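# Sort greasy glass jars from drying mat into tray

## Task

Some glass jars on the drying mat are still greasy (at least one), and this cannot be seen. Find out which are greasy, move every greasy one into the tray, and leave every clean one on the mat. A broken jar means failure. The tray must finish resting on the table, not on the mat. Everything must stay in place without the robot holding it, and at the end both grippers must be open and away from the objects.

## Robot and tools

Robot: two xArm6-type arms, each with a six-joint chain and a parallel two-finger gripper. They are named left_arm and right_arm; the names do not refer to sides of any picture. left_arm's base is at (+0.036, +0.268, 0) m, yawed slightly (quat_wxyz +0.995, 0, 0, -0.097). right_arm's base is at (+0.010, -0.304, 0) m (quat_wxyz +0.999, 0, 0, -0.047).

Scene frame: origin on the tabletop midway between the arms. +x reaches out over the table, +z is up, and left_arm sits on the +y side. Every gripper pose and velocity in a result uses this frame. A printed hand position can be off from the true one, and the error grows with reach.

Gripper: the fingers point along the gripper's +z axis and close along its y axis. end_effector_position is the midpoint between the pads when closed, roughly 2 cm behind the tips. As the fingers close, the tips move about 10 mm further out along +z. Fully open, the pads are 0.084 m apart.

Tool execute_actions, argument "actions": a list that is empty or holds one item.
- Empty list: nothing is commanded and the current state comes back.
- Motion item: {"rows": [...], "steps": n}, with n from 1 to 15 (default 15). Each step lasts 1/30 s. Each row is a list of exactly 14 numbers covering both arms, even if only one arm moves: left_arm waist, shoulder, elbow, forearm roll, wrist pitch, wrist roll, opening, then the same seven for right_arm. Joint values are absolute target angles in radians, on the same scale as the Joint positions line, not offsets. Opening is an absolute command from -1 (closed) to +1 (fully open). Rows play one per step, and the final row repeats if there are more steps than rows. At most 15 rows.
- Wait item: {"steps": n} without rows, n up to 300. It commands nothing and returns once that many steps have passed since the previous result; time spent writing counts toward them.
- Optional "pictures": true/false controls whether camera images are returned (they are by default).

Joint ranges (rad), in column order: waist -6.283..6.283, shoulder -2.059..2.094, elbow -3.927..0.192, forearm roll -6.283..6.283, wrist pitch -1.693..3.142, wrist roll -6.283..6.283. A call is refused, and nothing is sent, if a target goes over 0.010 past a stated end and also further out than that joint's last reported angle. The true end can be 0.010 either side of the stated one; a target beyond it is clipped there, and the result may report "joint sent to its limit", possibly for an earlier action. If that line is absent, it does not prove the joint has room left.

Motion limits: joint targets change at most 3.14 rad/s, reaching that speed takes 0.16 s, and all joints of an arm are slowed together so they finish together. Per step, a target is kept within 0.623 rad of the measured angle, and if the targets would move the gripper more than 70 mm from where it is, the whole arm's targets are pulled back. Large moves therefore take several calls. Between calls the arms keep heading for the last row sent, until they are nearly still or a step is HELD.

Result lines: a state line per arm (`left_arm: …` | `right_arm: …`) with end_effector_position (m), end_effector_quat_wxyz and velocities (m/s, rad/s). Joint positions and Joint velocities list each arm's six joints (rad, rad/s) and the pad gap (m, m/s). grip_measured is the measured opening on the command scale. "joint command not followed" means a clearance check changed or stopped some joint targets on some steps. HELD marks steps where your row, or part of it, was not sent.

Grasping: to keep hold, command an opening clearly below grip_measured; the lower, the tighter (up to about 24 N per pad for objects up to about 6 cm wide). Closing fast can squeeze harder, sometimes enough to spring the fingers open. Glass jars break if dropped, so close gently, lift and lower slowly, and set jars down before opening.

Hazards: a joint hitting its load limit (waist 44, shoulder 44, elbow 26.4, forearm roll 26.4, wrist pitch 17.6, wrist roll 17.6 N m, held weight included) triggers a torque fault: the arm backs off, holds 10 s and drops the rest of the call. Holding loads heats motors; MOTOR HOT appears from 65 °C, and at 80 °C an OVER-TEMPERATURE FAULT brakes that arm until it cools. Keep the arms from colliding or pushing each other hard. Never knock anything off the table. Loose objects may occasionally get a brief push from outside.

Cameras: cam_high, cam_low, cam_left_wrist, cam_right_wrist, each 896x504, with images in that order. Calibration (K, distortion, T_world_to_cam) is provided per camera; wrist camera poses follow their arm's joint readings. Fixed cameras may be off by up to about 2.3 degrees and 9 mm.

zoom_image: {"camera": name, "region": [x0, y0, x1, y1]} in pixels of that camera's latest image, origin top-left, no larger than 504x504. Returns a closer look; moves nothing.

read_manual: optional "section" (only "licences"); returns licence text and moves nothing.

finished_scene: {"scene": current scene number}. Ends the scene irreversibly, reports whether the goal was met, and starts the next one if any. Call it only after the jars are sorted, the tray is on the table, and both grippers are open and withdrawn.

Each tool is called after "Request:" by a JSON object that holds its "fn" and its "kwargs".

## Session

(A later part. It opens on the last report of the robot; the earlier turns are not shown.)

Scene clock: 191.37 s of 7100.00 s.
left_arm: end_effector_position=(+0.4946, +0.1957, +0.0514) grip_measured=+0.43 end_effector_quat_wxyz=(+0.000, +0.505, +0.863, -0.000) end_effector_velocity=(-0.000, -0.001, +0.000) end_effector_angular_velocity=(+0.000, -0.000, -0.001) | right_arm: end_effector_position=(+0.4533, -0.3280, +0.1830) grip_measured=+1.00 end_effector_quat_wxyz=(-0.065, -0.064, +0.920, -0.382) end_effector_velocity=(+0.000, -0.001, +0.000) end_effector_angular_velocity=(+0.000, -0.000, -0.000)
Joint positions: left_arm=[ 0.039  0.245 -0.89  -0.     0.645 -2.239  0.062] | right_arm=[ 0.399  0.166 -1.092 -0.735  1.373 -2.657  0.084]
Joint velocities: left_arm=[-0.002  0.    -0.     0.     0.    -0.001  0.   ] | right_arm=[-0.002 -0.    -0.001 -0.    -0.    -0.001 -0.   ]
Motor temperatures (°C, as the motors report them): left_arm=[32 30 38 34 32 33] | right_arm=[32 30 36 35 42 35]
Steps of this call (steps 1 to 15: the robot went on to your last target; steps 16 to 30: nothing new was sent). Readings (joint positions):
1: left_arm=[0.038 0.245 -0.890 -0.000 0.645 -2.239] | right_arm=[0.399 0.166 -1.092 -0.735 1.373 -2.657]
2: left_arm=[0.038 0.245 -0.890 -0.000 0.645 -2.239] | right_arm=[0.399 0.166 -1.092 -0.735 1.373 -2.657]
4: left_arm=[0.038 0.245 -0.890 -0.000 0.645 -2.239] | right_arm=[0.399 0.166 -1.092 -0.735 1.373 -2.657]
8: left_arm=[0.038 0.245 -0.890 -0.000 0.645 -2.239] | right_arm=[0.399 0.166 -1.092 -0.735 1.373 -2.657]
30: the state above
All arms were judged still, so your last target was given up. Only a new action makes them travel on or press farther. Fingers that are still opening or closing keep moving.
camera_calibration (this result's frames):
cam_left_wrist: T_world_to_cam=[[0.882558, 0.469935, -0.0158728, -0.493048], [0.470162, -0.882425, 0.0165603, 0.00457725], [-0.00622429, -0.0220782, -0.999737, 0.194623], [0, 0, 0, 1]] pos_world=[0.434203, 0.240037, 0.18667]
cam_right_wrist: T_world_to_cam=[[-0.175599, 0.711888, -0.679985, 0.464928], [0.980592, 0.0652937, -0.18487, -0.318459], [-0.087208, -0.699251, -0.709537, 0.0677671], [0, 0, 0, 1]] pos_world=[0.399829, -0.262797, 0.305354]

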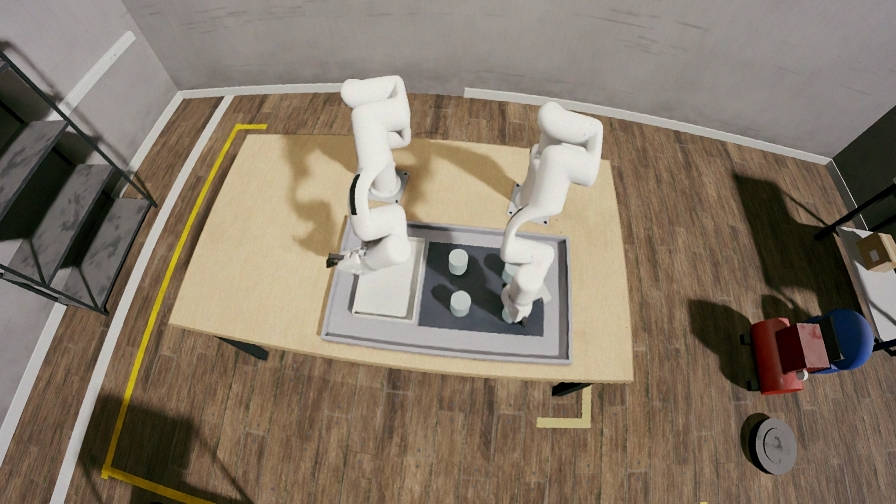

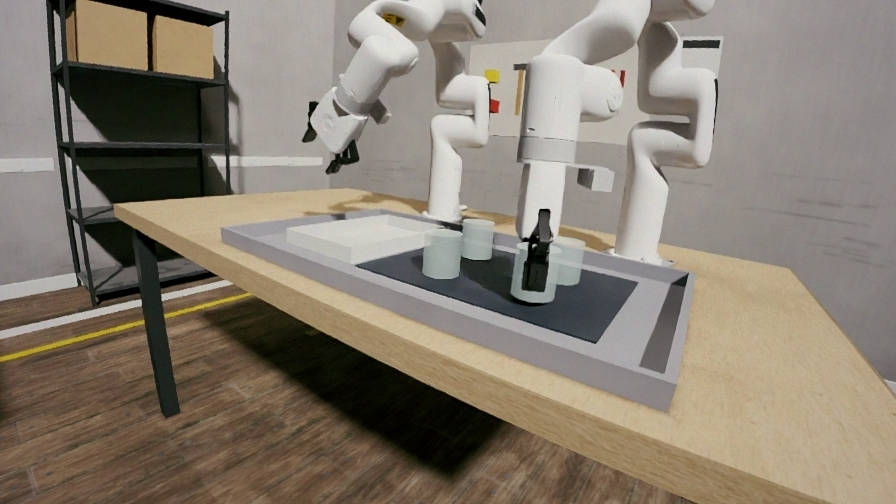

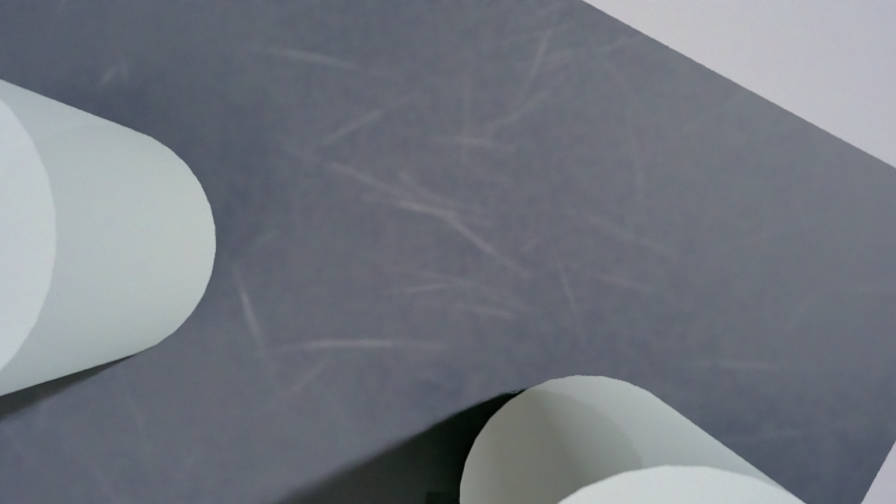

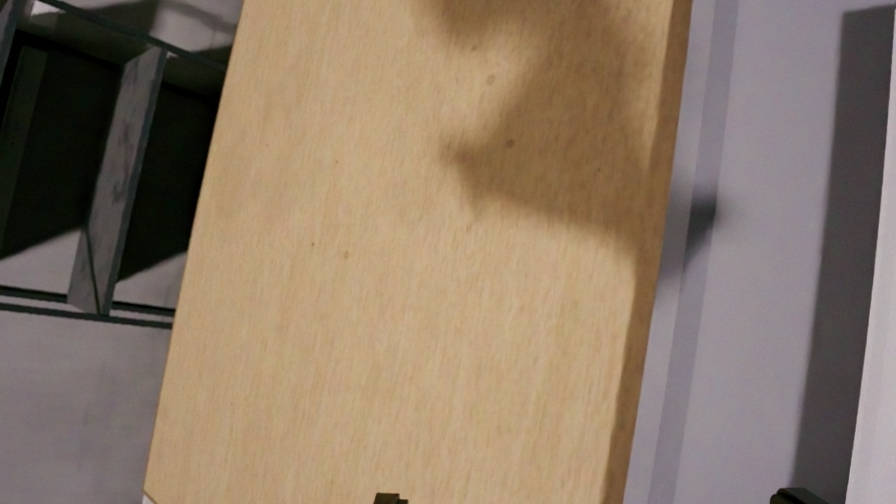

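Request:
{"fn": "execute_actions", "kwargs": {"actions": [{"rows": [[0.0385,0.269,-0.882,0,0.613,-2.239,0.43, 0.399,0.166,-1.092,-0.735,1.373,-2.657,1]], "steps": 12}], "pictures": false}}

Request:
{"fn": "execute_actions", "kwargs": {"actions": [{"rows": [[0.0385,0.269,-0.882,0,0.613,-2.239,1, 0.399,0.166,-1.092,-0.735,1.373,-2.657,1]], "steps": 8}], "pictures": false}}

Request:
{"fn": "execute_actions", "kwargs": {"actions": [{"rows": [[0.0385,0.085,-0.945,0,0.861,-2.239,1, 0.399,0.166,-1.092,-0.735,1.373,-2.657,1]], "steps": 15}], "pictures": false}}

Request:
{"fn": "execute_actions", "kwargs": {"actions": [{"rows": [[-0.3095,0.234,-1.1415,0,0.9076,-2.239,1, 0.399,0.166,-1.092,-0.735,1.373,-2.657,1]], "steps": 15}], "pictures": false}}

Request:
{"fn": "execute_actions", "kwargs": {"actions": [{"steps": 12}], "pictures": false}}

Request:
{"fn": "execute_actions", "kwargs": {"actions": [{"rows": [[-0.3095,0.398,-1.080,0,0.682,-2.239,1, 0.399,0.166,-1.092,-0.735,1.373,-2.657,1]], "steps": 15}], "pictures": false}}

Request:
{"fn": "execute_actions", "kwargs": {"actions": [{"rows": [[-0.3095,0.398,-1.080,0,0.682,-2.239,0.8, 0.399,0.166,-1.092,-0.735,1.373,-2.657,1],[-0.3095,0.398,-1.080,0,0.682,-2.239,0.7, 0.399,0.166,-1.092,-0.735,1.373,-2.657,1],[-0.3095,0.398,-1.080,0,0.682,-2.239,0.6, 0.399,0.166,-1.092,-0.735,1.373,-2.657,1],[-0.3095,0.398,-1.080,0,0.682,-2.239,0.55, 0.399,0.166,-1.092,-0.735,1.373,-2.657,1],[-0.3095,0.398,-1.080,0,0.682,-2.239,0.5, 0.399,0.166,-1.092,-0.735,1.373,-2.657,1],[-0.3095,0.398,-1.080,0,0.682,-2.239,0.48, 0.399,0.166,-1.092,-0.735,1.373,-2.657,1],[-0.3095,0.398,-1.080,0,0.682,-2.239,0.47, 0.399,0.166,-1.092,-0.735,1.373,-2.657,1],[-0.3095,0.398,-1.080,0,0.682,-2.239,0.47, 0.399,0.166,-1.092,-0.735,1.373,-2.657,1],[-0.3095,0.398,-1.080,0,0.682,-2.239,0.46, 0.399,0.166,-1.092,-0.735,1.373,-2.657,1],[-0.3095,0.398,-1.080,0,0.682,-2.239,0.46, 0.399,0.166,-1.092,-0.735,1.373,-2.657,1],[-0.3095,0.398,-1.080,0,0.682,-2.239,0.45, 0.399,0.166,-1.092,-0.735,1.373,-2.657,1],[-0.3095,0.398,-1.080,0,0.682,-2.239,0.45, 0.399,0.166,-1.092,-0.735,1.373,-2.657,1],[-0.3095,0.398,-1.080,0,0.682,-2.239,0.44, 0.399,0.166,-1.092,-0.735,1.373,-2.657,1],[-0.3095,0.398,-1.080,0,0.682,-2.239,0.44, 0.399,0.166,-1.092,-0.735,1.373,-2.657,1],[-0.3095,0.398,-1.080,0,0.682,-2.239,0.43, 0.399,0.166,-1.092,-0.735,1.373,-2.657,1]], "steps": 15}], "pictures": false}}

Request:
{"fn": "execute_actions", "kwargs": {"actions": [{"rows": [[-0.3095,0.398,-1.080,0,0.682,-2.239,0.43, 0.399,0.166,-1.092,-0.735,1.373,-2.657,1]], "steps": 8}], "pictures": false}}

Request:
{"fn": "execute_actions", "kwargs": {"actions": [{"rows": [[-0.3095,0.3765,-1.088,0,0.7114,-2.239,0.43, 0.399,0.166,-1.092,-0.735,1.373,-2.657,1]], "steps": 15}], "pictures": false}}

Request:
{"fn": "execute_actions", "kwargs": {"actions": [{"steps": 30}]}}

Scene clock: 208.20 s of 7100.00 s.
left_arm: end_effector_position=(+0.4936, +0.1958, +0.0403) grip_measured=+0.43 end_effector_quat_wxyz=(+0.000, +0.505, +0.863, +0.000) end_effector_velocity=(+0.000, -0.000, -0.001) end_effector_angular_velocity=(-0.000, -0.002, -0.000) | right_arm: end_effector_position=(+0.4533, -0.3280, +0.1830) grip_measured=+1.00 end_effector_quat_wxyz=(-0.065, -0.064, +0.920, -0.382) end_effector_velocity=(+0.000, +0.000, -0.000) end_effector_angular_velocity=(-0.000, +0.000, +0.001)
Joint positions: left_arm=[ 0.039  0.269 -0.882 -0.     0.613 -2.239  0.062] | right_arm=[ 0.399  0.166 -1.092 -0.735  1.373 -2.657  0.084]
Joint velocities: left_arm=[-0.001  0.003  0.002 -0.    -0.006 -0.001  0.   ] | right_arm=[ 0.001  0.001 -0.    -0.    -0.    -0.001  0.   ]
Motor temperatures (°C, as the motors report them): left_arm=[32 30 39 34 32 33] | right_arm=[32 30 36 35 42 35]
Steps of this call (steps 1 to 90: nothing new was sent; then 13.43 s passed at rest; steps 91 to 102: all 12 steps of this action). Readings (joint positions):
91: left_arm=[0.038 0.245 -0.890 -0.000 0.645 -2.239] | right_arm=[0.399 0.166 -1.092 -0.735 1.373 -2.657]
92: left_arm=[0.039 0.247 -0.890 -0.000 0.641 -2.239] | right_arm=[0.399 0.166 -1.092 -0.735 1.373 -2.657]
94: left_arm=[0.039 0.257 -0.887 -0.000 0.628 -2.239] | right_arm=[0.399 0.166 -1.092 -0.735 1.373 -2.657]
98: left_arm=[0.038 0.268 -0.882 0.000 0.616 -2.239] | right_arm=[0.399 0.166 -1.092 -0.735 1.373 -2.657]
102: the state above

Scene clock: 208.47 s of 7100.00 s.
left_arm: end_effector_position=(+0.4937, +0.1958, +0.0402) grip_measured=+0.98 end_effector_quat_wxyz=(+0.000, +0.505, +0.863, +0.000) end_effector_velocity=(-0.002, -0.000, -0.002) end_effector_angular_velocity=(+0.001, +0.006, -0.002) | right_arm: end_effector_position=(+0.4533, -0.3280, +0.1830) grip_measured=+1.00 end_effector_quat_wxyz=(-0.065, -0.064, +0.920, -0.382) end_effector_velocity=(-0.000, -0.001, +0.000) end_effector_angular_velocity=(-0.002, -0.001, -0.001)
Joint positions: left_arm=[ 0.039  0.269 -0.882  0.     0.613 -2.239  0.083] | right_arm=[ 0.399  0.166 -1.092 -0.735  1.373 -2.657  0.084]
Joint velocities: left_arm=[-0.001  0.003  0.003 -0.     0.     0.001  0.008] | right_arm=[-0.001 -0.     0.    -0.002  0.001  0.001 -0.   ]
Motor temperatures (°C, as the motors report them): left_arm=[32 30 39 34 32 33] | right_arm=[32 30 36 35 42 35]
Steps of this call (steps 1 to 8: all 8 steps of this action). Readings (joint positions):
1: left_arm=[0.038 0.269 -0.882 -0.000 0.613 -2.239] | right_arm=[0.399 0.166 -1.092 -0.735 1.373 -2.657]
2: left_arm=[0.038 0.269 -0.882 -0.000 0.613 -2.239] | right_arm=[0.399 0.166 -1.092 -0.735 1.373 -2.657]
4: left_arm=[0.039 0.269 -0.883 -0.000 0.613 -2.239] | right_arm=[0.399 0.166 -1.092 -0.735 1.373 -2.657]
8: the state above

Scene clock: 208.97 s of 7100.00 s.
left_arm: end_effector_position=(+0.4923, +0.1960, +0.1275) grip_measured=+1.00 end_effector_quat_wxyz=(-0.002, +0.505, +0.863, -0.001) end_effector_velocity=(-0.008, +0.001, -0.001) end_effector_angular_velocity=(+0.005, +0.029, -0.002) | right_arm: end_effector_position=(+0.4533, -0.3280, +0.1830) grip_measured=+1.00 end_effector_quat_wxyz=(-0.065, -0.064, +0.920, -0.382) end_effector_velocity=(-0.000, -0.000, -0.001) end_effector_angular_velocity=(+0.000, +0.001, -0.001)
Joint positions: left_arm=[ 0.038  0.088 -0.942  0.     0.859 -2.239  0.084] | right_arm=[ 0.399  0.166 -1.092 -0.735  1.373 -2.657  0.084]
Joint velocities: left_arm=[-0.    -0.003  0.001  0.001  0.031  0.001  0.   ] | right_arm=[-0.001  0.001  0.     0.001 -0.    -0.    -0.   ]
Motor temperatures (°C, as the motors report them): left_arm=[32 30 39 34 32 33] | right_arm=[32 30 36 35 42 35]
Steps of this call (steps 1 to 15: all 15 steps of this action). Readings (joint positions):
1: left_arm=[0.039 0.269 -0.882 0.000 0.613 -2.239] | right_arm=[0.399 0.166 -1.092 -0.735 1.373 -2.657]
2: left_arm=[0.038 0.266 -0.883 0.000 0.619 -2.239] | right_arm=[0.399 0.166 -1.092 -0.735 1.373 -2.657]
4: left_arm=[0.038 0.234 -0.890 0.000 0.671 -2.239] | right_arm=[0.399 0.166 -1.092 -0.735 1.373 -2.657]
8: left_arm=[0.039 0.121 -0.937 -0.000 0.804 -2.239] | right_arm=[0.399 0.166 -1.092 -0.735 1.373 -2.657]
15: the state above

Scene clock: 209.47 s of 7100.00 s.
left_arm: end_effector_position=(+0.4859, +0.0328, +0.1298) grip_measured=+1.00 end_effector_quat_wxyz=(-0.000, +0.638, +0.770, -0.000) end_effector_velocity=(-0.046, -0.188, -0.002) end_effector_angular_velocity=(-0.000, +0.001, -0.369) | right_arm: end_effector_position=(+0.4533, -0.3280, +0.1830) grip_measured=+1.00 end_effector_quat_wxyz=(-0.065, -0.064, +0.920, -0.382) end_effector_velocity=(+0.000, +0.000, +0.001) end_effector_angular_velocity=(+0.001, -0.001, +0.001)
Joint positions: left_arm=[-0.286  0.224 -1.127 -0.     0.904 -2.239  0.084] | right_arm=[ 0.399  0.166 -1.092 -0.735  1.373 -2.657  0.084]
Joint velocities: left_arm=[-0.369  0.148 -0.197 -0.001  0.049  0.001 -0.   ] | right_arm=[ 0.001 -0.002  0.     0.     0.    -0.001  0.   ]
Motor temperatures (°C, as the motors report them): left_arm=[32 30 39 34 32 33] | right_arm=[32 30 36 35 42 35]
Steps of this call (steps 1 to 15: all 15 steps of this action). Readings (joint positions):
1: left_arm=[0.038 0.088 -0.943 0.000 0.860 -2.239] | right_arm=[0.399 0.166 -1.092 -0.735 1.373 -2.657]
2: left_arm=[0.034 0.089 -0.946 0.000 0.861 -2.239] | right_arm=[0.399 0.166 -1.092 -0.735 1.373 -2.657]
4: left_arm=[-0.009 0.108 -0.972 0.000 0.868 -2.239] | right_arm=[0.399 0.166 -1.092 -0.735 1.373 -2.657]
8: left_arm=[-0.123 0.156 -1.035 -0.000 0.882 -2.239] | right_arm=[0.399 0.166 -1.092 -0.735 1.373 -2.657]
15: the state above

Scene clock: 209.87 s of 7100.00 s.
left_arm: end_effector_position=(+0.4836, +0.0213, +0.1301) grip_measured=+1.00 end_effector_quat_wxyz=(-0.000, +0.646, +0.763, -0.000) end_effector_velocity=(-0.001, -0.002, -0.000) end_effector_angular_velocity=(+0.000, +0.000, -0.005) | right_arm: end_effector_position=(+0.4533, -0.3280, +0.1830) grip_measured=+1.00 end_effector_quat_wxyz=(-0.065, -0.064, +0.920, -0.382) end_effector_velocity=(-0.000, +0.000, -0.001) end_effector_angular_velocity=(-0.000, +0.003, +0.003)
Joint positions: left_arm=[-0.309  0.234 -1.141  0.     0.908 -2.239  0.084] | right_arm=[ 0.399  0.166 -1.092 -0.735  1.373 -2.657  0.084]
Joint velocities: left_arm=[-0.005  0.002 -0.002  0.    -0.     0.    -0.   ] | right_arm=[ 0.     0.001  0.    -0.    -0.    -0.003 -0.   ]
Motor temperatures (°C, as the motors report them): left_arm=[32 30 39 34 32 33] | right_arm=[32 30 36 35 42 35]
Steps of this call (steps 1 to 12: the robot went on to your last target). Readings (joint positions):
1: left_arm=[-0.296 0.228 -1.132 -0.000 0.905 -2.239] | right_arm=[0.399 0.166 -1.092 -0.735 1.373 -2.657]
2: left_arm=[-0.301 0.230 -1.135 -0.000 0.906 -2.239] | right_arm=[0.399 0.166 -1.092 -0.735 1.373 -2.657]
4: left_arm=[-0.306 0.232 -1.139 0.000 0.907 -2.239] | right_arm=[0.399 0.166 -1.092 -0.735 1.373 -2.657]
8: left_arm=[-0.308 0.233 -1.141 0.000 0.908 -2.239] | right_arm=[0.399 0.166 -1.092 -0.735 1.373 -2.657]
12: the state above

Scene clock: 210.37 s of 7100.00 s.
left_arm: end_effector_position=(+0.4847, +0.0202, +0.0422) grip_measured=+1.00 end_effector_quat_wxyz=(+0.002, +0.647, +0.763, +0.000) end_effector_velocity=(+0.007, -0.004, +0.002) end_effector_angular_velocity=(-0.014, -0.026, +0.001) | right_arm: end_effector_position=(+0.4533, -0.3280, +0.1830) grip_measured=+1.00 end_effector_quat_wxyz=(-0.065, -0.064, +0.920, -0.382) end_effector_velocity=(-0.000, +0.000, +0.000) end_effector_angular_velocity=(+0.002, -0.001, -0.001)
Joint positions: left_arm=[-0.309  0.395 -1.082 -0.     0.684 -2.239  0.084] | right_arm=[ 0.399  0.166 -1.092 -0.735  1.373 -2.657  0.084]
Joint velocities: left_arm=[ 0.     0.002 -0.003  0.    -0.029 -0.    -0.   ] | right_arm=[-0.    -0.002  0.     0.002 -0.    -0.001  0.   ]
Motor temperatures (°C, as the motors report them): left_arm=[32 30 39 34 32 33] | right_arm=[32 30 36 35 42 35]
Steps of this call (steps 1 to 15: all 15 steps of this action). Readings (joint positions):
1: left_arm=[-0.309 0.234 -1.141 0.000 0.907 -2.239] | right_arm=[0.399 0.166 -1.092 -0.735 1.373 -2.657]
2: left_arm=[-0.309 0.236 -1.141 0.000 0.901 -2.239] | right_arm=[0.399 0.166 -1.092 -0.735 1.373 -2.657]
4: left_arm=[-0.309 0.267 -1.133 -0.000 0.849 -2.239] | right_arm=[0.399 0.166 -1.092 -0.735 1.373 -2.657]
8: left_arm=[-0.309 0.369 -1.087 0.000 0.731 -2.239] | right_arm=[0.399 0.166 -1.092 -0.735 1.373 -2.657]
15: the state above

Scene clock: 210.87 s of 7100.00 s.
left_arm: end_effector_position=(+0.4835, +0.0208, +0.0401) grip_measured=+0.44 end_effector_quat_wxyz=(+0.000, +0.647, +0.763, +0.000) end_effector_velocity=(+0.001, -0.001, +0.001) end_effector_angular_velocity=(-0.002, -0.004, -0.000) | right_arm: end_effector_position=(+0.4533, -0.3280, +0.1830) grip_measured=+1.00 end_effector_quat_wxyz=(-0.065, -0.064, +0.920, -0.382) end_effector_velocity=(+0.000, +0.000, -0.000) end_effector_angular_velocity=(-0.001, -0.001, -0.000)
Joint positions: left_arm=[-0.31   0.398 -1.08  -0.     0.682 -2.239  0.063] | right_arm=[ 0.399  0.166 -1.092 -0.735  1.373 -2.657  0.084]
Joint velocities: left_arm=[-0.    -0.001 -0.001  0.001 -0.003 -0.001 -0.004] | right_arm=[ 0.001  0.001 -0.    -0.    -0.     0.002  0.   ]
Motor temperatures (°C, as the motors report them): left_arm=[32 30 39 34 32 33] | right_arm=[32 30 36 35 42 35]
Steps of this call (steps 1 to 15: all 15 steps of this action). Readings (joint positions):
1: left_arm=[-0.309 0.395 -1.082 -0.000 0.683 -2.239] | right_arm=[0.399 0.166 -1.092 -0.735 1.373 -2.657]
2: left_arm=[-0.309 0.396 -1.082 -0.000 0.683 -2.239] | right_arm=[0.399 0.166 -1.092 -0.735 1.373 -2.657]
4: left_arm=[-0.309 0.397 -1.081 -0.000 0.682 -2.239] | right_arm=[0.399 0.166 -1.092 -0.735 1.373 -2.657]
8: left_arm=[-0.309 0.397 -1.080 -0.000 0.682 -2.239] | right_arm=[0.399 0.166 -1.092 -0.735 1.373 -2.657]
15: the state above

Scene clock: 211.13 s of 7100.00 s.
left_arm: end_effector_position=(+0.4836, +0.0208, +0.0401) grip_measured=+0.43 end_effector_quat_wxyz=(+0.000, +0.647, +0.763, +0.000) end_effector_velocity=(+0.001, +0.001, +0.000) end_effector_angular_velocity=(+0.000, -0.000, +0.002) | right_arm: end_effector_position=(+0.4533, -0.3280, +0.1830) grip_measured=+1.00 end_effector_quat_wxyz=(-0.065, -0.064, +0.920, -0.382) end_effector_velocity=(-0.000, -0.000, -0.000) end_effector_angular_velocity=(-0.001, +0.003, +0.003)
Joint positions: left_arm=[-0.309  0.398 -1.08   0.     0.682 -2.239  0.062] | right_arm=[ 0.399  0.166 -1.092 -0.735  1.373 -2.657  0.084]
Joint velocities: left_arm=[ 0.002 -0.     0.     0.    -0.     0.    -0.   ] | right_arm=[ 0.     0.001  0.001 -0.001 -0.    -0.002 -0.   ]
Motor temperatures (°C, as the motors report them): left_arm=[32 30 39 34 32 33] | right_arm=[32 30 36 35 42 35]
Steps of this call (steps 1 to 8: all 8 steps of this action). Readings (joint positions):
1: left_arm=[-0.309 0.398 -1.080 0.000 0.682 -2.239] | right_arm=[0.399 0.166 -1.092 -0.735 1.373 -2.657]
2: left_arm=[-0.309 0.398 -1.080 0.000 0.682 -2.239] | right_arm=[0.399 0.166 -1.092 -0.735 1.373 -2.657]
4: left_arm=[-0.309 0.398 -1.080 0.000 0.682 -2.239] | right_arm=[0.399 0.166 -1.092 -0.735 1.373 -2.657]
8: the state above

Scene clock: 211.63 s of 7100.00 s.
left_arm: end_effector_position=(+0.4842, +0.0204, +0.0513) grip_measured=+0.43 end_effector_quat_wxyz=(-0.000, +0.647, +0.763, -0.000) end_effector_velocity=(+0.002, -0.001, +0.003) end_effector_angular_velocity=(-0.003, -0.005, -0.000) | right_arm: end_effector_position=(+0.4533, -0.3280, +0.1830) grip_measured=+1.00 end_effector_quat_wxyz=(-0.065, -0.064, +0.920, -0.382) end_effector_velocity=(+0.000, -0.001, +0.000) end_effector_angular_velocity=(+0.000, -0.001, -0.001)
Joint positions: left_arm=[-0.31   0.377 -1.088 -0.     0.711 -2.239  0.062] | right_arm=[ 0.399  0.166 -1.092 -0.735  1.373 -2.657  0.084]
Joint velocities: left_arm=[-0.    -0.003 -0.003 -0.     0.001  0.     0.   ] | right_arm=[-0.001 -0.001  0.    -0.    -0.     0.     0.   ]
Motor temperatures (°C, as the motors report them): left_arm=[32 30 39 34 32 33] | right_arm=[32 30 36 35 42 35]
Steps of this call (steps 1 to 15: all 15 steps of this action). Readings (joint positions):
1: left_arm=[-0.309 0.398 -1.080 0.000 0.682 -2.239] | right_arm=[0.399 0.166 -1.092 -0.735 1.373 -2.657]
2: left_arm=[-0.309 0.396 -1.080 0.000 0.686 -2.239] | right_arm=[0.399 0.166 -1.092 -0.735 1.373 -2.657]
4: left_arm=[-0.310 0.388 -1.083 -0.000 0.698 -2.239] | right_arm=[0.399 0.166 -1.092 -0.735 1.373 -2.657]
8: left_arm=[-0.310 0.377 -1.088 -0.000 0.709 -2.239] | right_arm=[0.399 0.166 -1.092 -0.735 1.373 -2.657]
15: the state above

Scene clock: 212.63 s of 7100.00 s.
left_arm: end_effector_position=(+0.4844, +0.0203, +0.0516) grip_measured=+0.43 end_effector_quat_wxyz=(+0.000, +0.647, +0.763, +0.000) end_effector_velocity=(+0.000, +0.000, +0.000) end_effector_angular_velocity=(-0.000, -0.000, +0.001) | right_arm: end_effector_position=(+0.4533, -0.3280, +0.1830) grip_measured=+1.00 end_effector_quat_wxyz=(-0.065, -0.064, +0.920, -0.382) end_effector_velocity=(-0.000, -0.000, -0.001) end_effector_angular_velocity=(-0.001, +0.002, +0.000)
Joint positions: left_arm=[-0.31   0.377 -1.088  0.     0.711 -2.239  0.062] | right_arm=[ 0.399  0.166 -1.092 -0.735  1.373 -2.657  0.084]
Joint velocities: left_arm=[ 0.    -0.001  0.    -0.     0.     0.     0.   ] | right_arm=[ 0.     0.002  0.    -0.     0.    -0.    -0.   ]
Motor temperatures (°C, as the motors report them): left_arm=[32 30 39 34 32 33] | right_arm=[32 30 36 35 42 35]
Steps of this call (steps 1 to 15: the robot went on to your last target; steps 16 to 30: nothing new was sent). Readings (joint positions):
1: left_arm=[-0.310 0.377 -1.088 -0.000 0.711 -2.239] | right_arm=[0.399 0.166 -1.092 -0.735 1.373 -2.657]
2: left_arm=[-0.310 0.377 -1.088 -0.000 0.711 -2.239] | right_arm=[0.399 0.166 -1.092 -0.735 1.373 -2.657]
4: left_arm=[-0.310 0.377 -1.088 -0.000 0.711 -2.239] | right_arm=[0.399 0.166 -1.092 -0.735 1.373 -2.657]
8: left_arm=[-0.310 0.377 -1.088 -0.000 0.711 -2.239] | right_arm=[0.399 0.166 -1.092 -0.735 1.373 -2.657]
30: the state above
All arms were judged still, so your last target was given up. Only a new action makes them travel on or press farther. Fingers that are still opening or closing keep moving.
camera_calibration (this result's frames):
cam_left_wrist: T_world_to_cam=[[0.989913, 0.140796, -0.0157927, -0.446958], [0.141054, -0.989862, 0.0166204, 0.0161927], [-0.0132925, -0.0186804, -0.999737, 0.194225], [0, 0, 0, 1]] pos_world=[0.442747, 0.0825869, 0.186846]
cam_right_wrist: T_world_to_cam=[[-0.175599, 0.711888, -0.679985, 0.464928], [0.980592, 0.0652936, -0.18487, -0.318459], [-0.0872079, -0.699251, -0.709537, 0.067767], [0, 0, 0, 1]] pos_world=[0.399829, -0.262798, 0.305354]

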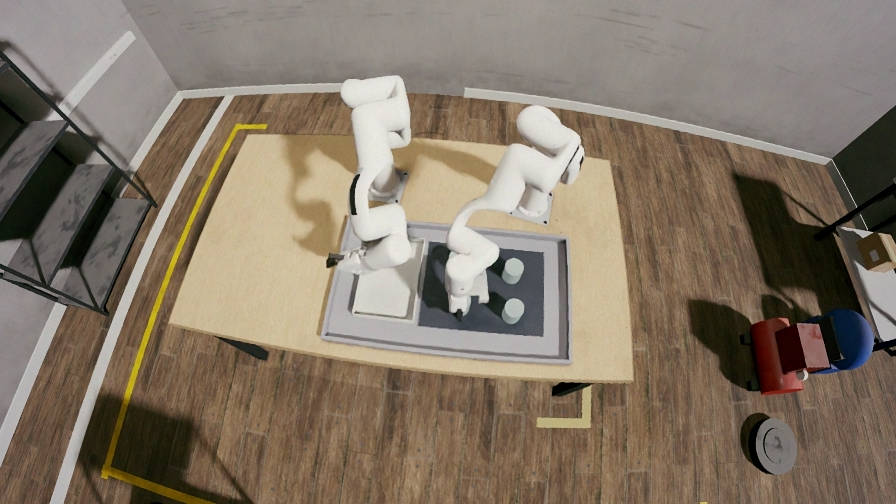

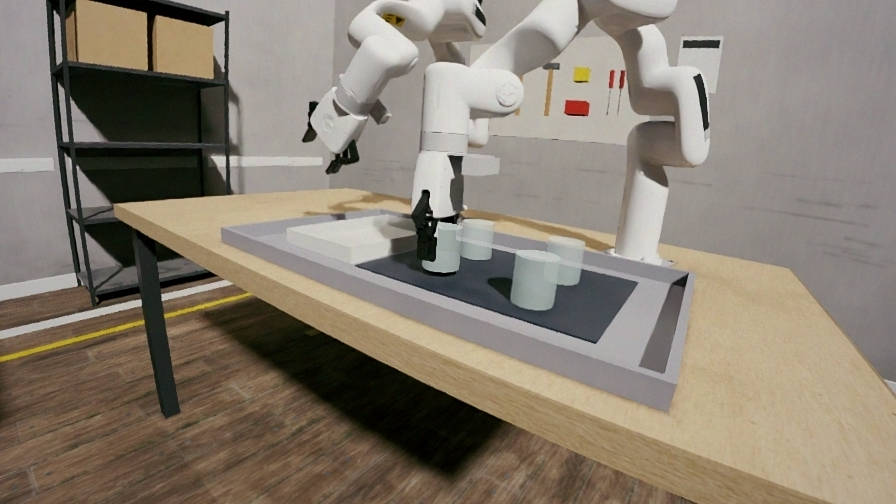

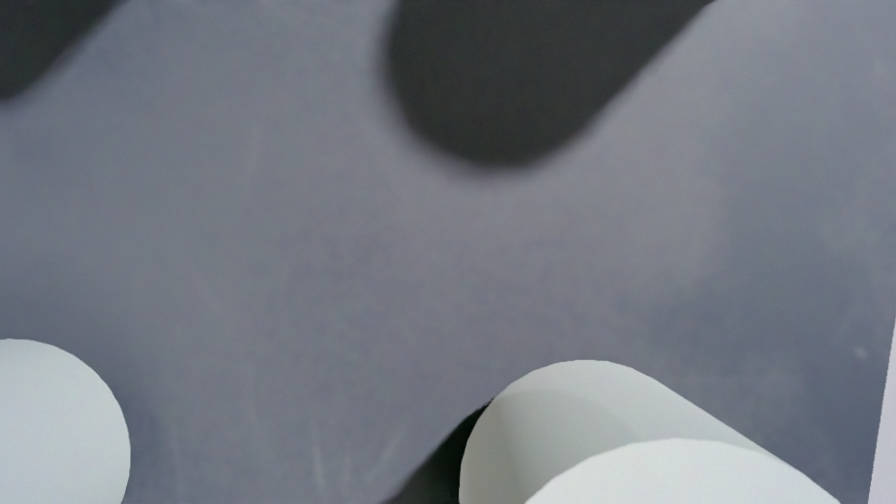

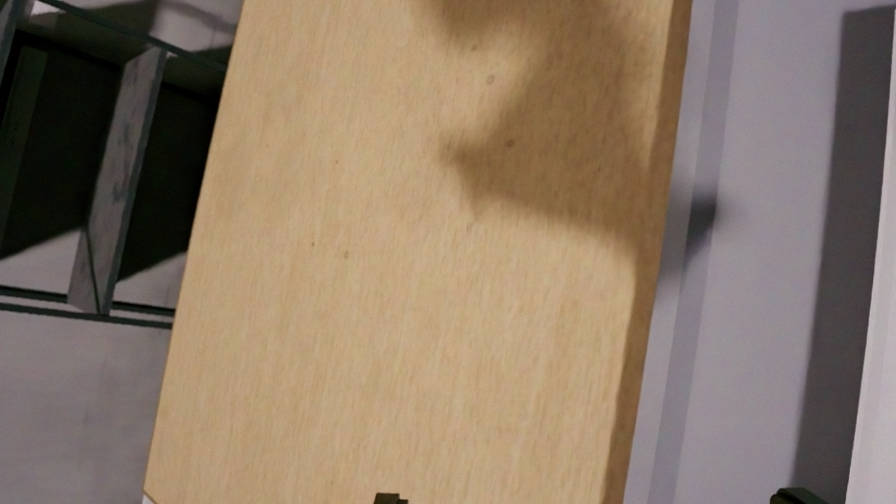

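Request:
{"fn": "execute_actions", "kwargs": {"actions": [{"rows": [[-0.3095,0.398,-1.080,0,0.682,-2.239,0.43, 0.399,0.166,-1.092,-0.735,1.373,-2.657,1]], "steps": 12}], "pictures": false}}

Request:
{"fn": "execute_actions", "kwargs": {"actions": [{"rows": [[-0.3095,0.398,-1.080,0,0.682,-2.239,1, 0.399,0.166,-1.092,-0.735,1.373,-2.657,1]], "steps": 8}], "pictures": false}}

Request:
{"fn": "execute_actions", "kwargs": {"actions": [{"rows": [[-0.3095,0.234,-1.1415,0,0.9076,-2.239,1, 0.399,0.166,-1.092,-0.735,1.373,-2.657,1]], "steps": 15}], "pictures": false}}

Request:
{"fn": "execute_actions", "kwargs": {"actions": [{"rows": [[-0.535,-0.122,-0.707,0,0.829,-2.239,1, 0.399,0.166,-1.092,-0.735,1.373,-2.657,1]], "steps": 15}], "pictures": false}}

Request:
{"fn": "execute_actions", "kwargs": {"actions": [{"steps": 12}], "pictures": false}}

Request:
{"fn": "execute_actions", "kwargs": {"actions": [{"rows": [[-0.535,0.096,-0.637,0,0.5415,-2.239,1, 0.399,0.166,-1.092,-0.735,1.373,-2.657,1]], "steps": 15}], "pictures": false}}

Request:
{"fn": "execute_actions", "kwargs": {"actions": [{"rows": [[-0.535,0.096,-0.637,0,0.5415,-2.239,0.8, 0.399,0.166,-1.092,-0.735,1.373,-2.657,1],[-0.535,0.096,-0.637,0,0.5415,-2.239,0.7, 0.399,0.166,-1.092,-0.735,1.373,-2.657,1],[-0.535,0.096,-0.637,0,0.5415,-2.239,0.6, 0.399,0.166,-1.092,-0.735,1.373,-2.657,1],[-0.535,0.096,-0.637,0,0.5415,-2.239,0.55, 0.399,0.166,-1.092,-0.735,1.373,-2.657,1],[-0.535,0.096,-0.637,0,0.5415,-2.239,0.5, 0.399,0.166,-1.092,-0.735,1.373,-2.657,1],[-0.535,0.096,-0.637,0,0.5415,-2.239,0.48, 0.399,0.166,-1.092,-0.735,1.373,-2.657,1],[-0.535,0.096,-0.637,0,0.5415,-2.239,0.47, 0.399,0.166,-1.092,-0.735,1.373,-2.657,1],[-0.535,0.096,-0.637,0,0.5415,-2.239,0.47, 0.399,0.166,-1.092,-0.735,1.373,-2.657,1],[-0.535,0.096,-0.637,0,0.5415,-2.239,0.46, 0.399,0.166,-1.092,-0.735,1.373,-2.657,1],[-0.535,0.096,-0.637,0,0.5415,-2.239,0.46, 0.399,0.166,-1.092,-0.735,1.373,-2.657,1],[-0.535,0.096,-0.637,0,0.5415,-2.239,0.45, 0.399,0.166,-1.092,-0.735,1.373,-2.657,1],[-0.535,0.096,-0.637,0,0.5415,-2.239,0.45, 0.399,0.166,-1.092,-0.735,1.373,-2.657,1],[-0.535,0.096,-0.637,0,0.5415,-2.239,0.44, 0.399,0.166,-1.092,-0.735,1.373,-2.657,1],[-0.535,0.096,-0.637,0,0.5415,-2.239,0.44, 0.399,0.166,-1.092,-0.735,1.373,-2.657,1],[-0.535,0.096,-0.637,0,0.5415,-2.239,0.43, 0.399,0.166,-1.092,-0.735,1.373,-2.657,1]], "steps": 15}], "pictures": false}}

Request:
{"fn": "execute_actions", "kwargs": {"actions": [{"rows": [[-0.535,0.096,-0.637,0,0.5415,-2.239,0.43, 0.399,0.166,-1.092,-0.735,1.373,-2.657,1]], "steps": 8}], "pictures": false}}

Request:
{"fn": "execute_actions", "kwargs": {"actions": [{"rows": [[-0.535,0.068,-0.646,0,0.579,-2.239,0.43, 0.399,0.166,-1.092,-0.735,1.373,-2.657,1]], "steps": 15}], "pictures": false}}

Request:
{"fn": "execute_actions", "kwargs": {"actions": [{"steps": 30}]}}

Scene clock: 224.77 s of 7100.00 s.
left_arm: end_effector_position=(+0.4836, +0.0208, +0.0402) grip_measured=+0.43 end_effector_quat_wxyz=(+0.000, +0.647, +0.763, +0.000) end_effector_velocity=(-0.000, -0.001, -0.001) end_effector_angular_velocity=(-0.001, -0.002, -0.000) | right_arm: end_effector_position=(+0.4533, -0.3280, +0.1830) grip_measured=+1.00 end_effector_quat_wxyz=(-0.065, -0.064, +0.920, -0.382) end_effector_velocity=(+0.000, +0.000, -0.000) end_effector_angular_velocity=(-0.001, +0.002, +0.002)
Joint positions: left_arm=[-0.31   0.398 -1.08  -0.     0.682 -2.239  0.062] | right_arm=[ 0.399  0.166 -1.092 -0.735  1.373 -2.657  0.084]
Joint velocities: left_arm=[-0.001  0.002  0.002 -0.    -0.006 -0.001 -0.   ] | right_arm=[ 0.     0.001 -0.    -0.001 -0.    -0.001 -0.   ]
Motor temperatures (°C, as the motors report them): left_arm=[32 30 39 34 32 33] | right_arm=[32 30 36 35 42 35]
Steps of this call (steps 1 to 90: nothing new was sent; then 8.73 s passed at rest; steps 91 to 102: all 12 steps of this action). Readings (joint positions):
91: left_arm=[-0.309 0.377 -1.088 -0.000 0.711 -2.239] | right_arm=[0.399 0.166 -1.092 -0.735 1.373 -2.657]
92: left_arm=[-0.309 0.378 -1.088 -0.000 0.708 -2.239] | right_arm=[0.399 0.166 -1.092 -0.735 1.373 -2.657]
94: left_arm=[-0.309 0.387 -1.085 -0.000 0.695 -2.239] | right_arm=[0.399 0.166 -1.092 -0.735 1.373 -2.657]
98: left_arm=[-0.310 0.397 -1.080 0.000 0.685 -2.239] | right_arm=[0.399 0.166 -1.092 -0.735 1.373 -2.657]
102: the state above

Scene clock: 225.03 s of 7100.00 s.
left_arm: end_effector_position=(+0.4836, +0.0207, +0.0402) grip_measured=+0.98 end_effector_quat_wxyz=(+0.000, +0.647, +0.763, +0.000) end_effector_velocity=(-0.002, +0.000, -0.003) end_effector_angular_velocity=(+0.003, +0.006, -0.002) | right_arm: end_effector_position=(+0.4533, -0.3280, +0.1830) grip_measured=+1.00 end_effector_quat_wxyz=(-0.065, -0.064, +0.920, -0.382) end_effector_velocity=(-0.000, -0.000, -0.000) end_effector_angular_velocity=(+0.001, +0.000, -0.002)
Joint positions: left_arm=[-0.309  0.398 -1.08   0.     0.682 -2.239  0.083] | right_arm=[ 0.399  0.166 -1.092 -0.735  1.373 -2.657  0.084]
Joint velocities: left_arm=[-0.001  0.003  0.003  0.     0.001  0.     0.008] | right_arm=[-0.001  0.     0.     0.001 -0.     0.001  0.   ]
Motor temperatures (°C, as the motors report them): left_arm=[32 30 39 34 32 33] | right_arm=[32 30 36 35 42 35]
Steps of this call (steps 1 to 8: all 8 steps of this action). Readings (joint positions):
1: left_arm=[-0.310 0.398 -1.080 -0.000 0.682 -2.239] | right_arm=[0.399 0.166 -1.092 -0.735 1.373 -2.657]
2: left_arm=[-0.310 0.398 -1.080 -0.000 0.682 -2.239] | right_arm=[0.399 0.166 -1.092 -0.735 1.373 -2.657]
4: left_arm=[-0.310 0.398 -1.081 -0.000 0.682 -2.239] | right_arm=[0.399 0.166 -1.092 -0.735 1.373 -2.657]
8: the state above

Scene clock: 225.53 s of 7100.00 s.
left_arm: end_effector_position=(+0.4825, +0.0213, +0.1276) grip_measured=+1.00 end_effector_quat_wxyz=(-0.002, +0.647, +0.763, -0.000) end_effector_velocity=(-0.006, +0.004, -0.002) end_effector_angular_velocity=(+0.014, +0.025, +0.000) | right_arm: end_effector_position=(+0.4533, -0.3280, +0.1830) grip_measured=+1.00 end_effector_quat_wxyz=(-0.065, -0.064, +0.920, -0.382) end_effector_velocity=(+0.000, +0.000, +0.000) end_effector_angular_velocity=(-0.000, -0.001, +0.001)
Joint positions: left_arm=[-0.31   0.237 -1.139  0.     0.906 -2.239  0.084] | right_arm=[ 0.399  0.166 -1.092 -0.735  1.373 -2.657  0.084]
Joint velocities: left_arm=[ 0.001 -0.001  0.001 -0.     0.028  0.     0.   ] | right_arm=[ 0.001 -0.001  0.001 -0.001 -0.     0.     0.   ]
Motor temperatures (°C, as the motors report them): left_arm=[32 30 39 34 32 33] | right_arm=[32 30 36 35 42 35]
Steps of this call (steps 1 to 15: all 15 steps of this action). Readings (joint positions):
1: left_arm=[-0.309 0.398 -1.080 0.000 0.682 -2.239] | right_arm=[0.399 0.166 -1.092 -0.735 1.373 -2.657]
2: left_arm=[-0.310 0.395 -1.081 0.000 0.688 -2.239] | right_arm=[0.399 0.166 -1.092 -0.735 1.373 -2.657]
4: left_arm=[-0.310 0.366 -1.088 0.000 0.739 -2.239] | right_arm=[0.399 0.166 -1.092 -0.735 1.373 -2.657]
8: left_arm=[-0.309 0.263 -1.135 -0.000 0.858 -2.239] | right_arm=[0.399 0.166 -1.092 -0.735 1.373 -2.657]
15: the state above

Scene clock: 226.03 s of 7100.00 s.
left_arm: end_effector_position=(+0.3397, +0.0014, +0.1308) grip_measured=+1.00 end_effector_quat_wxyz=(-0.001, +0.725, +0.689, -0.000) end_effector_velocity=(-0.101, +0.007, -0.011) end_effector_angular_velocity=(-0.002, -0.003, -0.154) | right_arm: end_effector_position=(+0.4533, -0.3280, +0.1830) grip_measured=+1.00 end_effector_quat_wxyz=(-0.065, -0.064, +0.920, -0.382) end_effector_velocity=(-0.000, +0.000, +0.000) end_effector_angular_velocity=(-0.000, -0.001, -0.001)
Joint positions: left_arm=[-0.525 -0.105 -0.727 -0.     0.834 -2.239  0.084] | right_arm=[ 0.399  0.166 -1.092 -0.735  1.373 -2.657  0.084]
Joint velocities: left_arm=[-0.153 -0.249  0.305  0.    -0.06   0.     0.   ] | right_arm=[ 0.001 -0.    -0.     0.     0.     0.002 -0.   ]
Motor temperatures (°C, as the motors report them): left_arm=[32 30 39 34 32 33] | right_arm=[32 30 36 35 42 35]
Steps of this call (steps 1 to 15: all 15 steps of this action). Readings (joint positions):
1: left_arm=[-0.310 0.237 -1.139 0.000 0.907 -2.239] | right_arm=[0.399 0.166 -1.092 -0.735 1.373 -2.657]
2: left_arm=[-0.312 0.233 -1.134 0.000 0.906 -2.239] | right_arm=[0.399 0.166 -1.092 -0.735 1.373 -2.657]
4: left_arm=[-0.336 0.191 -1.083 0.000 0.896 -2.239] | right_arm=[0.399 0.166 -1.092 -0.735 1.373 -2.657]
8: left_arm=[-0.419 0.063 -0.931 -0.000 0.869 -2.239] | right_arm=[0.399 0.166 -1.092 -0.735 1.373 -2.657]
15: the state above

Scene clock: 226.43 s of 7100.00 s.
left_arm: end_effector_position=(+0.3334, +0.0018, +0.1301) grip_measured=+1.00 end_effector_quat_wxyz=(-0.000, +0.728, +0.685, -0.000) end_effector_velocity=(-0.002, -0.000, +0.000) end_effector_angular_velocity=(+0.000, -0.000, -0.004) | right_arm: end_effector_position=(+0.4533, -0.3280, +0.1830) grip_measured=+1.00 end_effector_quat_wxyz=(-0.065, -0.064, +0.920, -0.382) end_effector_velocity=(-0.000, -0.000, +0.000) end_effector_angular_velocity=(+0.000, -0.001, -0.001)
Joint positions: left_arm=[-0.535 -0.121 -0.708  0.     0.829 -2.239  0.084] | right_arm=[ 0.399  0.166 -1.092 -0.735  1.373 -2.657  0.084]
Joint velocities: left_arm=[-0.003 -0.004  0.004  0.     0.     0.001 -0.   ] | right_arm=[-0.    -0.     0.    -0.    -0.     0.001  0.   ]
Motor temperatures (°C, as the motors report them): left_arm=[32 30 39 34 32 33] | right_arm=[32 30 36 35 42 35]
Steps of this call (steps 1 to 12: the robot went on to your last target). Readings (joint positions):
1: left_arm=[-0.529 -0.112 -0.719 -0.000 0.832 -2.239] | right_arm=[0.399 0.166 -1.092 -0.735 1.373 -2.657]
2: left_arm=[-0.531 -0.115 -0.715 0.000 0.831 -2.239] | right_arm=[0.399 0.166 -1.092 -0.735 1.373 -2.657]
4: left_arm=[-0.533 -0.119 -0.711 0.000 0.830 -2.239] | right_arm=[0.399 0.166 -1.092 -0.735 1.373 -2.657]
8: left_arm=[-0.534 -0.121 -0.708 0.000 0.829 -2.239] | right_arm=[0.399 0.166 -1.092 -0.735 1.373 -2.657]
12: the state above

Scene clock: 226.93 s of 7100.00 s.
left_arm: end_effector_position=(+0.3338, +0.0012, +0.0414) grip_measured=+1.00 end_effector_quat_wxyz=(+0.001, +0.729, +0.685, +0.000) end_effector_velocity=(+0.008, -0.008, +0.001) end_effector_angular_velocity=(-0.025, -0.028, -0.001) | right_arm: end_effector_position=(+0.4533, -0.3280, +0.1830) grip_measured=+1.00 end_effector_quat_wxyz=(-0.065, -0.064, +0.920, -0.382) end_effector_velocity=(-0.000, -0.000, -0.000) end_effector_angular_velocity=(-0.002, +0.001, +0.001)
Joint positions: left_arm=[-0.535  0.093 -0.639 -0.     0.544 -2.239  0.084] | right_arm=[ 0.399  0.166 -1.092 -0.735  1.373 -2.657  0.084]
Joint velocities: left_arm=[-0.001  0.008 -0.005 -0.    -0.04  -0.     0.   ] | right_arm=[ 0.     0.     0.001 -0.001  0.001  0.    -0.   ]
Motor temperatures (°C, as the motors report them): left_arm=[32 30 39 34 32 33] | right_arm=[32 30 36 35 42 35]
Steps of this call (steps 1 to 15: all 15 steps of this action). Readings (joint positions):
1: left_arm=[-0.535 -0.121 -0.707 0.000 0.829 -2.239] | right_arm=[0.399 0.166 -1.092 -0.735 1.373 -2.657]
2: left_arm=[-0.535 -0.118 -0.707 -0.000 0.823 -2.239] | right_arm=[0.399 0.166 -1.092 -0.735 1.373 -2.657]
4: left_arm=[-0.535 -0.082 -0.698 -0.000 0.766 -2.239] | right_arm=[0.399 0.166 -1.092 -0.735 1.373 -2.657]
8: left_arm=[-0.535 0.047 -0.650 0.000 0.613 -2.239] | right_arm=[0.399 0.166 -1.092 -0.735 1.373 -2.657]
15: the state above

Scene clock: 227.43 s of 7100.00 s.
left_arm: end_effector_position=(+0.3335, +0.0016, +0.0403) grip_measured=+0.44 end_effector_quat_wxyz=(+0.000, +0.728, +0.685, +0.000) end_effector_velocity=(+0.001, -0.001, +0.001) end_effector_angular_velocity=(-0.003, -0.003, -0.001) | right_arm: end_effector_position=(+0.4533, -0.3280, +0.1830) grip_measured=+1.00 end_effector_quat_wxyz=(-0.065, -0.064, +0.920, -0.382) end_effector_velocity=(-0.000, +0.001, -0.000) end_effector_angular_velocity=(+0.002, +0.001, +0.000)
Joint positions: left_arm=[-0.535  0.096 -0.638  0.     0.541 -2.239  0.063] | right_arm=[ 0.399  0.166 -1.092 -0.735  1.373 -2.657  0.084]
Joint velocities: left_arm=[-0.    -0.    -0.002  0.    -0.001 -0.    -0.006] | right_arm=[ 0.001  0.     0.     0.002 -0.    -0.001 -0.   ]
Motor temperatures (°C, as the motors report them): left_arm=[32 30 39 34 32 33] | right_arm=[32 30 36 35 42 35]
Steps of this call (steps 1 to 15: all 15 steps of this action). Readings (joint positions):
1: left_arm=[-0.535 0.093 -0.639 -0.000 0.543 -2.239] | right_arm=[0.399 0.166 -1.092 -0.735 1.373 -2.657]
2: left_arm=[-0.535 0.094 -0.639 -0.000 0.542 -2.239] | right_arm=[0.399 0.166 -1.092 -0.735 1.373 -2.657]
4: left_arm=[-0.535 0.094 -0.638 -0.000 0.542 -2.239] | right_arm=[0.399 0.166 -1.092 -0.735 1.373 -2.657]
8: left_arm=[-0.535 0.095 -0.637 -0.000 0.542 -2.239] | right_arm=[0.399 0.166 -1.092 -0.735 1.373 -2.657]
15: the state above

Scene clock: 227.70 s of 7100.00 s.
left_arm: end_effector_position=(+0.3335, +0.0016, +0.0402) grip_measured=+0.43 end_effector_quat_wxyz=(+0.000, +0.729, +0.685, +0.000) end_effector_velocity=(-0.000, +0.000, -0.000) end_effector_angular_velocity=(+0.000, +0.000, -0.001) | right_arm: end_effector_position=(+0.4533, -0.3280, +0.1830) grip_measured=+1.00 end_effector_quat_wxyz=(-0.065, -0.064, +0.920, -0.382) end_effector_velocity=(+0.001, +0.000, +0.000) end_effector_angular_velocity=(+0.001, -0.000, +0.001)
Joint positions: left_arm=[-0.535  0.096 -0.638  0.     0.541 -2.239  0.062] | right_arm=[ 0.399  0.166 -1.092 -0.735  1.373 -2.657  0.084]
Joint velocities: left_arm=[-0.    -0.     0.     0.     0.     0.001 -0.   ] | right_arm=[-0.     0.    -0.002  0.     0.    -0.001 -0.   ]
Motor temperatures (°C, as the motors report them): left_arm=[32 30 39 34 32 33] | right_arm=[32 30 36 35 42 35]
Steps of this call (steps 1 to 8: all 8 steps of this action). Readings (joint positions):
1: left_arm=[-0.535 0.096 -0.638 0.000 0.541 -2.239] | right_arm=[0.399 0.166 -1.092 -0.735 1.373 -2.657]
2: left_arm=[-0.535 0.096 -0.638 0.000 0.541 -2.239] | right_arm=[0.399 0.166 -1.092 -0.735 1.373 -2.657]
4: left_arm=[-0.535 0.096 -0.638 0.000 0.541 -2.239] | right_arm=[0.399 0.166 -1.092 -0.735 1.373 -2.657]
8: the state above

Scene clock: 228.20 s of 7100.00 s.
left_arm: end_effector_position=(+0.3338, +0.0012, +0.0508) grip_measured=+0.43 end_effector_quat_wxyz=(-0.001, +0.729, +0.685, -0.000) end_effector_velocity=(+0.001, -0.001, +0.002) end_effector_angular_velocity=(-0.003, -0.003, -0.002) | right_arm: end_effector_position=(+0.4533, -0.3280, +0.1830) grip_measured=+1.00 end_effector_quat_wxyz=(-0.065, -0.064, +0.920, -0.382) end_effector_velocity=(-0.000, +0.000, -0.001) end_effector_angular_velocity=(+0.000, +0.003, +0.000)
Joint positions: left_arm=[-0.535  0.068 -0.646 -0.     0.579 -2.239  0.062] | right_arm=[ 0.399  0.166 -1.092 -0.735  1.373 -2.657  0.084]
Joint velocities: left_arm=[-0.001 -0.002 -0.003  0.     0.001  0.001  0.   ] | right_arm=[ 0.001  0.003 -0.     0.001  0.    -0.    -0.   ]
Motor temperatures (°C, as the motors report them): left_arm=[32 30 39 34 32 33] | right_arm=[32 30 36 35 42 35]
Steps of this call (steps 1 to 15: all 15 steps of this action). Readings (joint positions):
1: left_arm=[-0.535 0.095 -0.638 0.000 0.541 -2.239] | right_arm=[0.399 0.166 -1.092 -0.735 1.373 -2.657]
2: left_arm=[-0.535 0.094 -0.638 -0.000 0.546 -2.239] | right_arm=[0.399 0.166 -1.092 -0.735 1.373 -2.657]
4: left_arm=[-0.535 0.083 -0.639 -0.000 0.562 -2.239] | right_arm=[0.399 0.166 -1.092 -0.735 1.373 -2.657]
8: left_arm=[-0.535 0.070 -0.645 -0.000 0.576 -2.239] | right_arm=[0.399 0.166 -1.092 -0.735 1.373 -2.657]
15: the state above

Scene clock: 229.20 s of 7100.00 s.
left_arm: end_effector_position=(+0.3340, +0.0010, +0.0511) grip_measured=+0.43 end_effector_quat_wxyz=(-0.000, +0.729, +0.685, -0.000) end_effector_velocity=(-0.000, -0.000, -0.000) end_effector_angular_velocity=(+0.000, +0.000, -0.001) | right_arm: end_effector_position=(+0.4533, -0.3280, +0.1830) grip_measured=+1.00 end_effector_quat_wxyz=(-0.065, -0.064, +0.920, -0.382) end_effector_velocity=(+0.000, -0.000, +0.000) end_effector_angular_velocity=(+0.000, -0.001, -0.001)
Joint positions: left_arm=[-0.535  0.068 -0.646 -0.     0.579 -2.239  0.062] | right_arm=[ 0.399  0.166 -1.092 -0.735  1.373 -2.657  0.084]
Joint velocities: left_arm=[-0.001  0.    -0.     0.     0.    -0.     0.   ] | right_arm=[-0.001 -0.    -0.    -0.    -0.     0.    -0.   ]
Motor temperatures (°C, as the motors report them): left_arm=[32 30 39 34 32 33] | right_arm=[32 30 36 35 42 35]
Steps of this call (steps 1 to 15: the robot went on to your last target; steps 16 to 30: nothing new was sent). Readings (joint positions):
1: left_arm=[-0.535 0.068 -0.646 -0.000 0.579 -2.239] | right_arm=[0.399 0.166 -1.092 -0.735 1.373 -2.657]
2: left_arm=[-0.535 0.068 -0.646 -0.000 0.579 -2.239] | right_arm=[0.399 0.166 -1.092 -0.735 1.373 -2.657]
4: left_arm=[-0.535 0.068 -0.646 -0.000 0.579 -2.239] | right_arm=[0.399 0.166 -1.092 -0.735 1.373 -2.657]
8: left_arm=[-0.535 0.068 -0.646 -0.000 0.579 -2.239] | right_arm=[0.399 0.166 -1.092 -0.735 1.373 -2.657]
30: the state above
All arms were judged still, so your last target was given up. Only a new action makes them travel on or press farther. Fingers that are still opening or closing keep moving.
camera_calibration (this result's frames):
cam_left_wrist: T_world_to_cam=[[0.996318, -0.0840942, -0.0166714, -0.297235], [-0.08383, -0.996352, 0.0159585, 0.0934928], [-0.0179526, -0.0145021, -0.999734, 0.192917], [0, 0, 0, 1]] pos_world=[0.307442, 0.0709537, 0.186418]
cam_right_wrist: T_world_to_cam=[[-0.175599, 0.711888, -0.679985, 0.464928], [0.980592, 0.0652939, -0.18487, -0.318459], [-0.087208, -0.699251, -0.709537, 0.067767], [0, 0, 0, 1]] pos_world=[0.399829, -0.262797, 0.305354]

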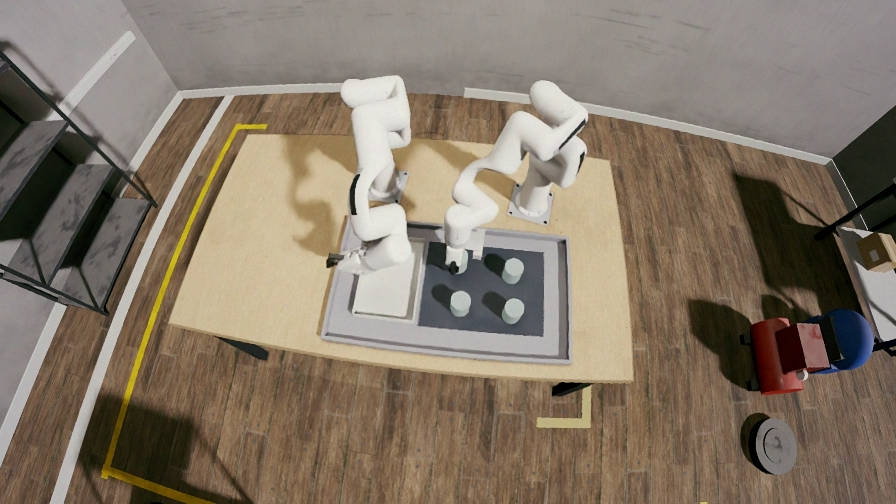

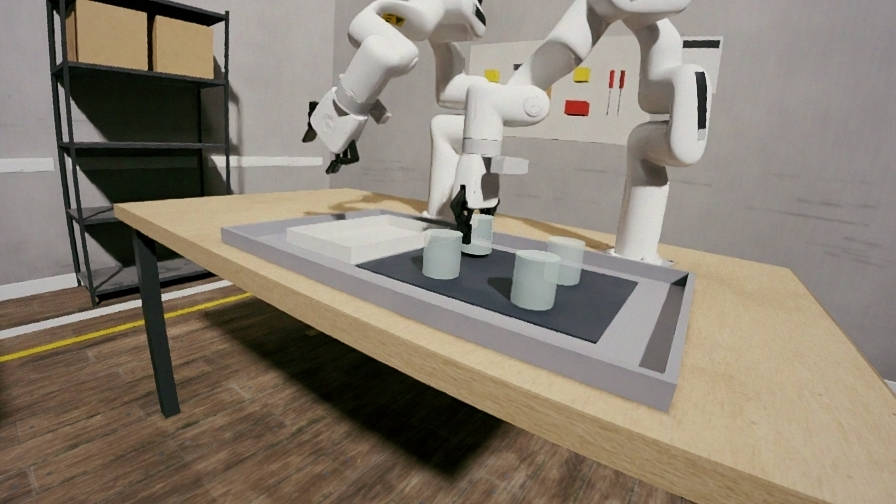

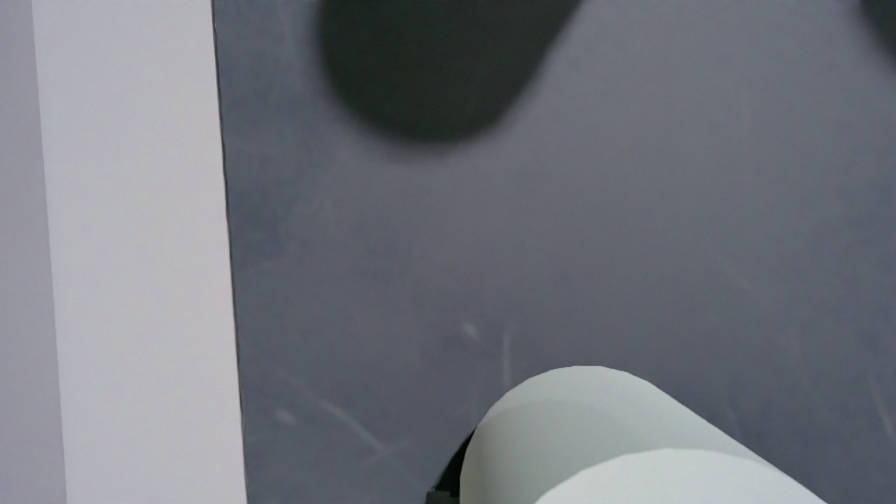

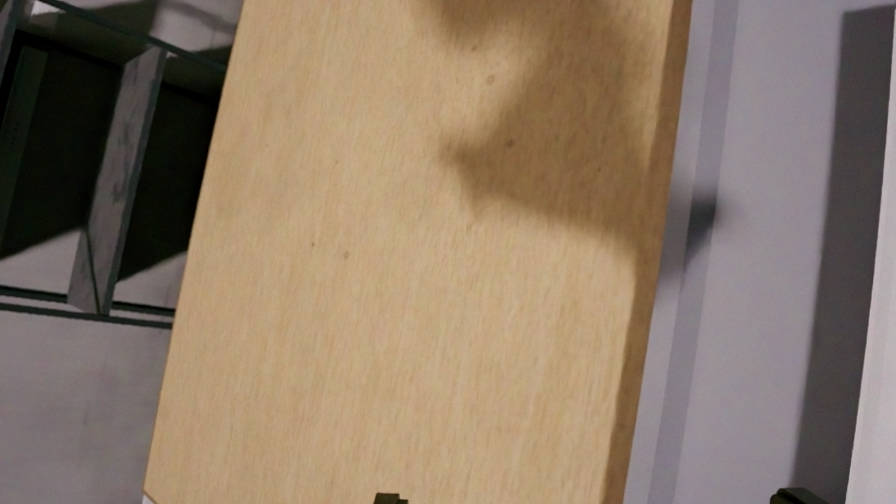

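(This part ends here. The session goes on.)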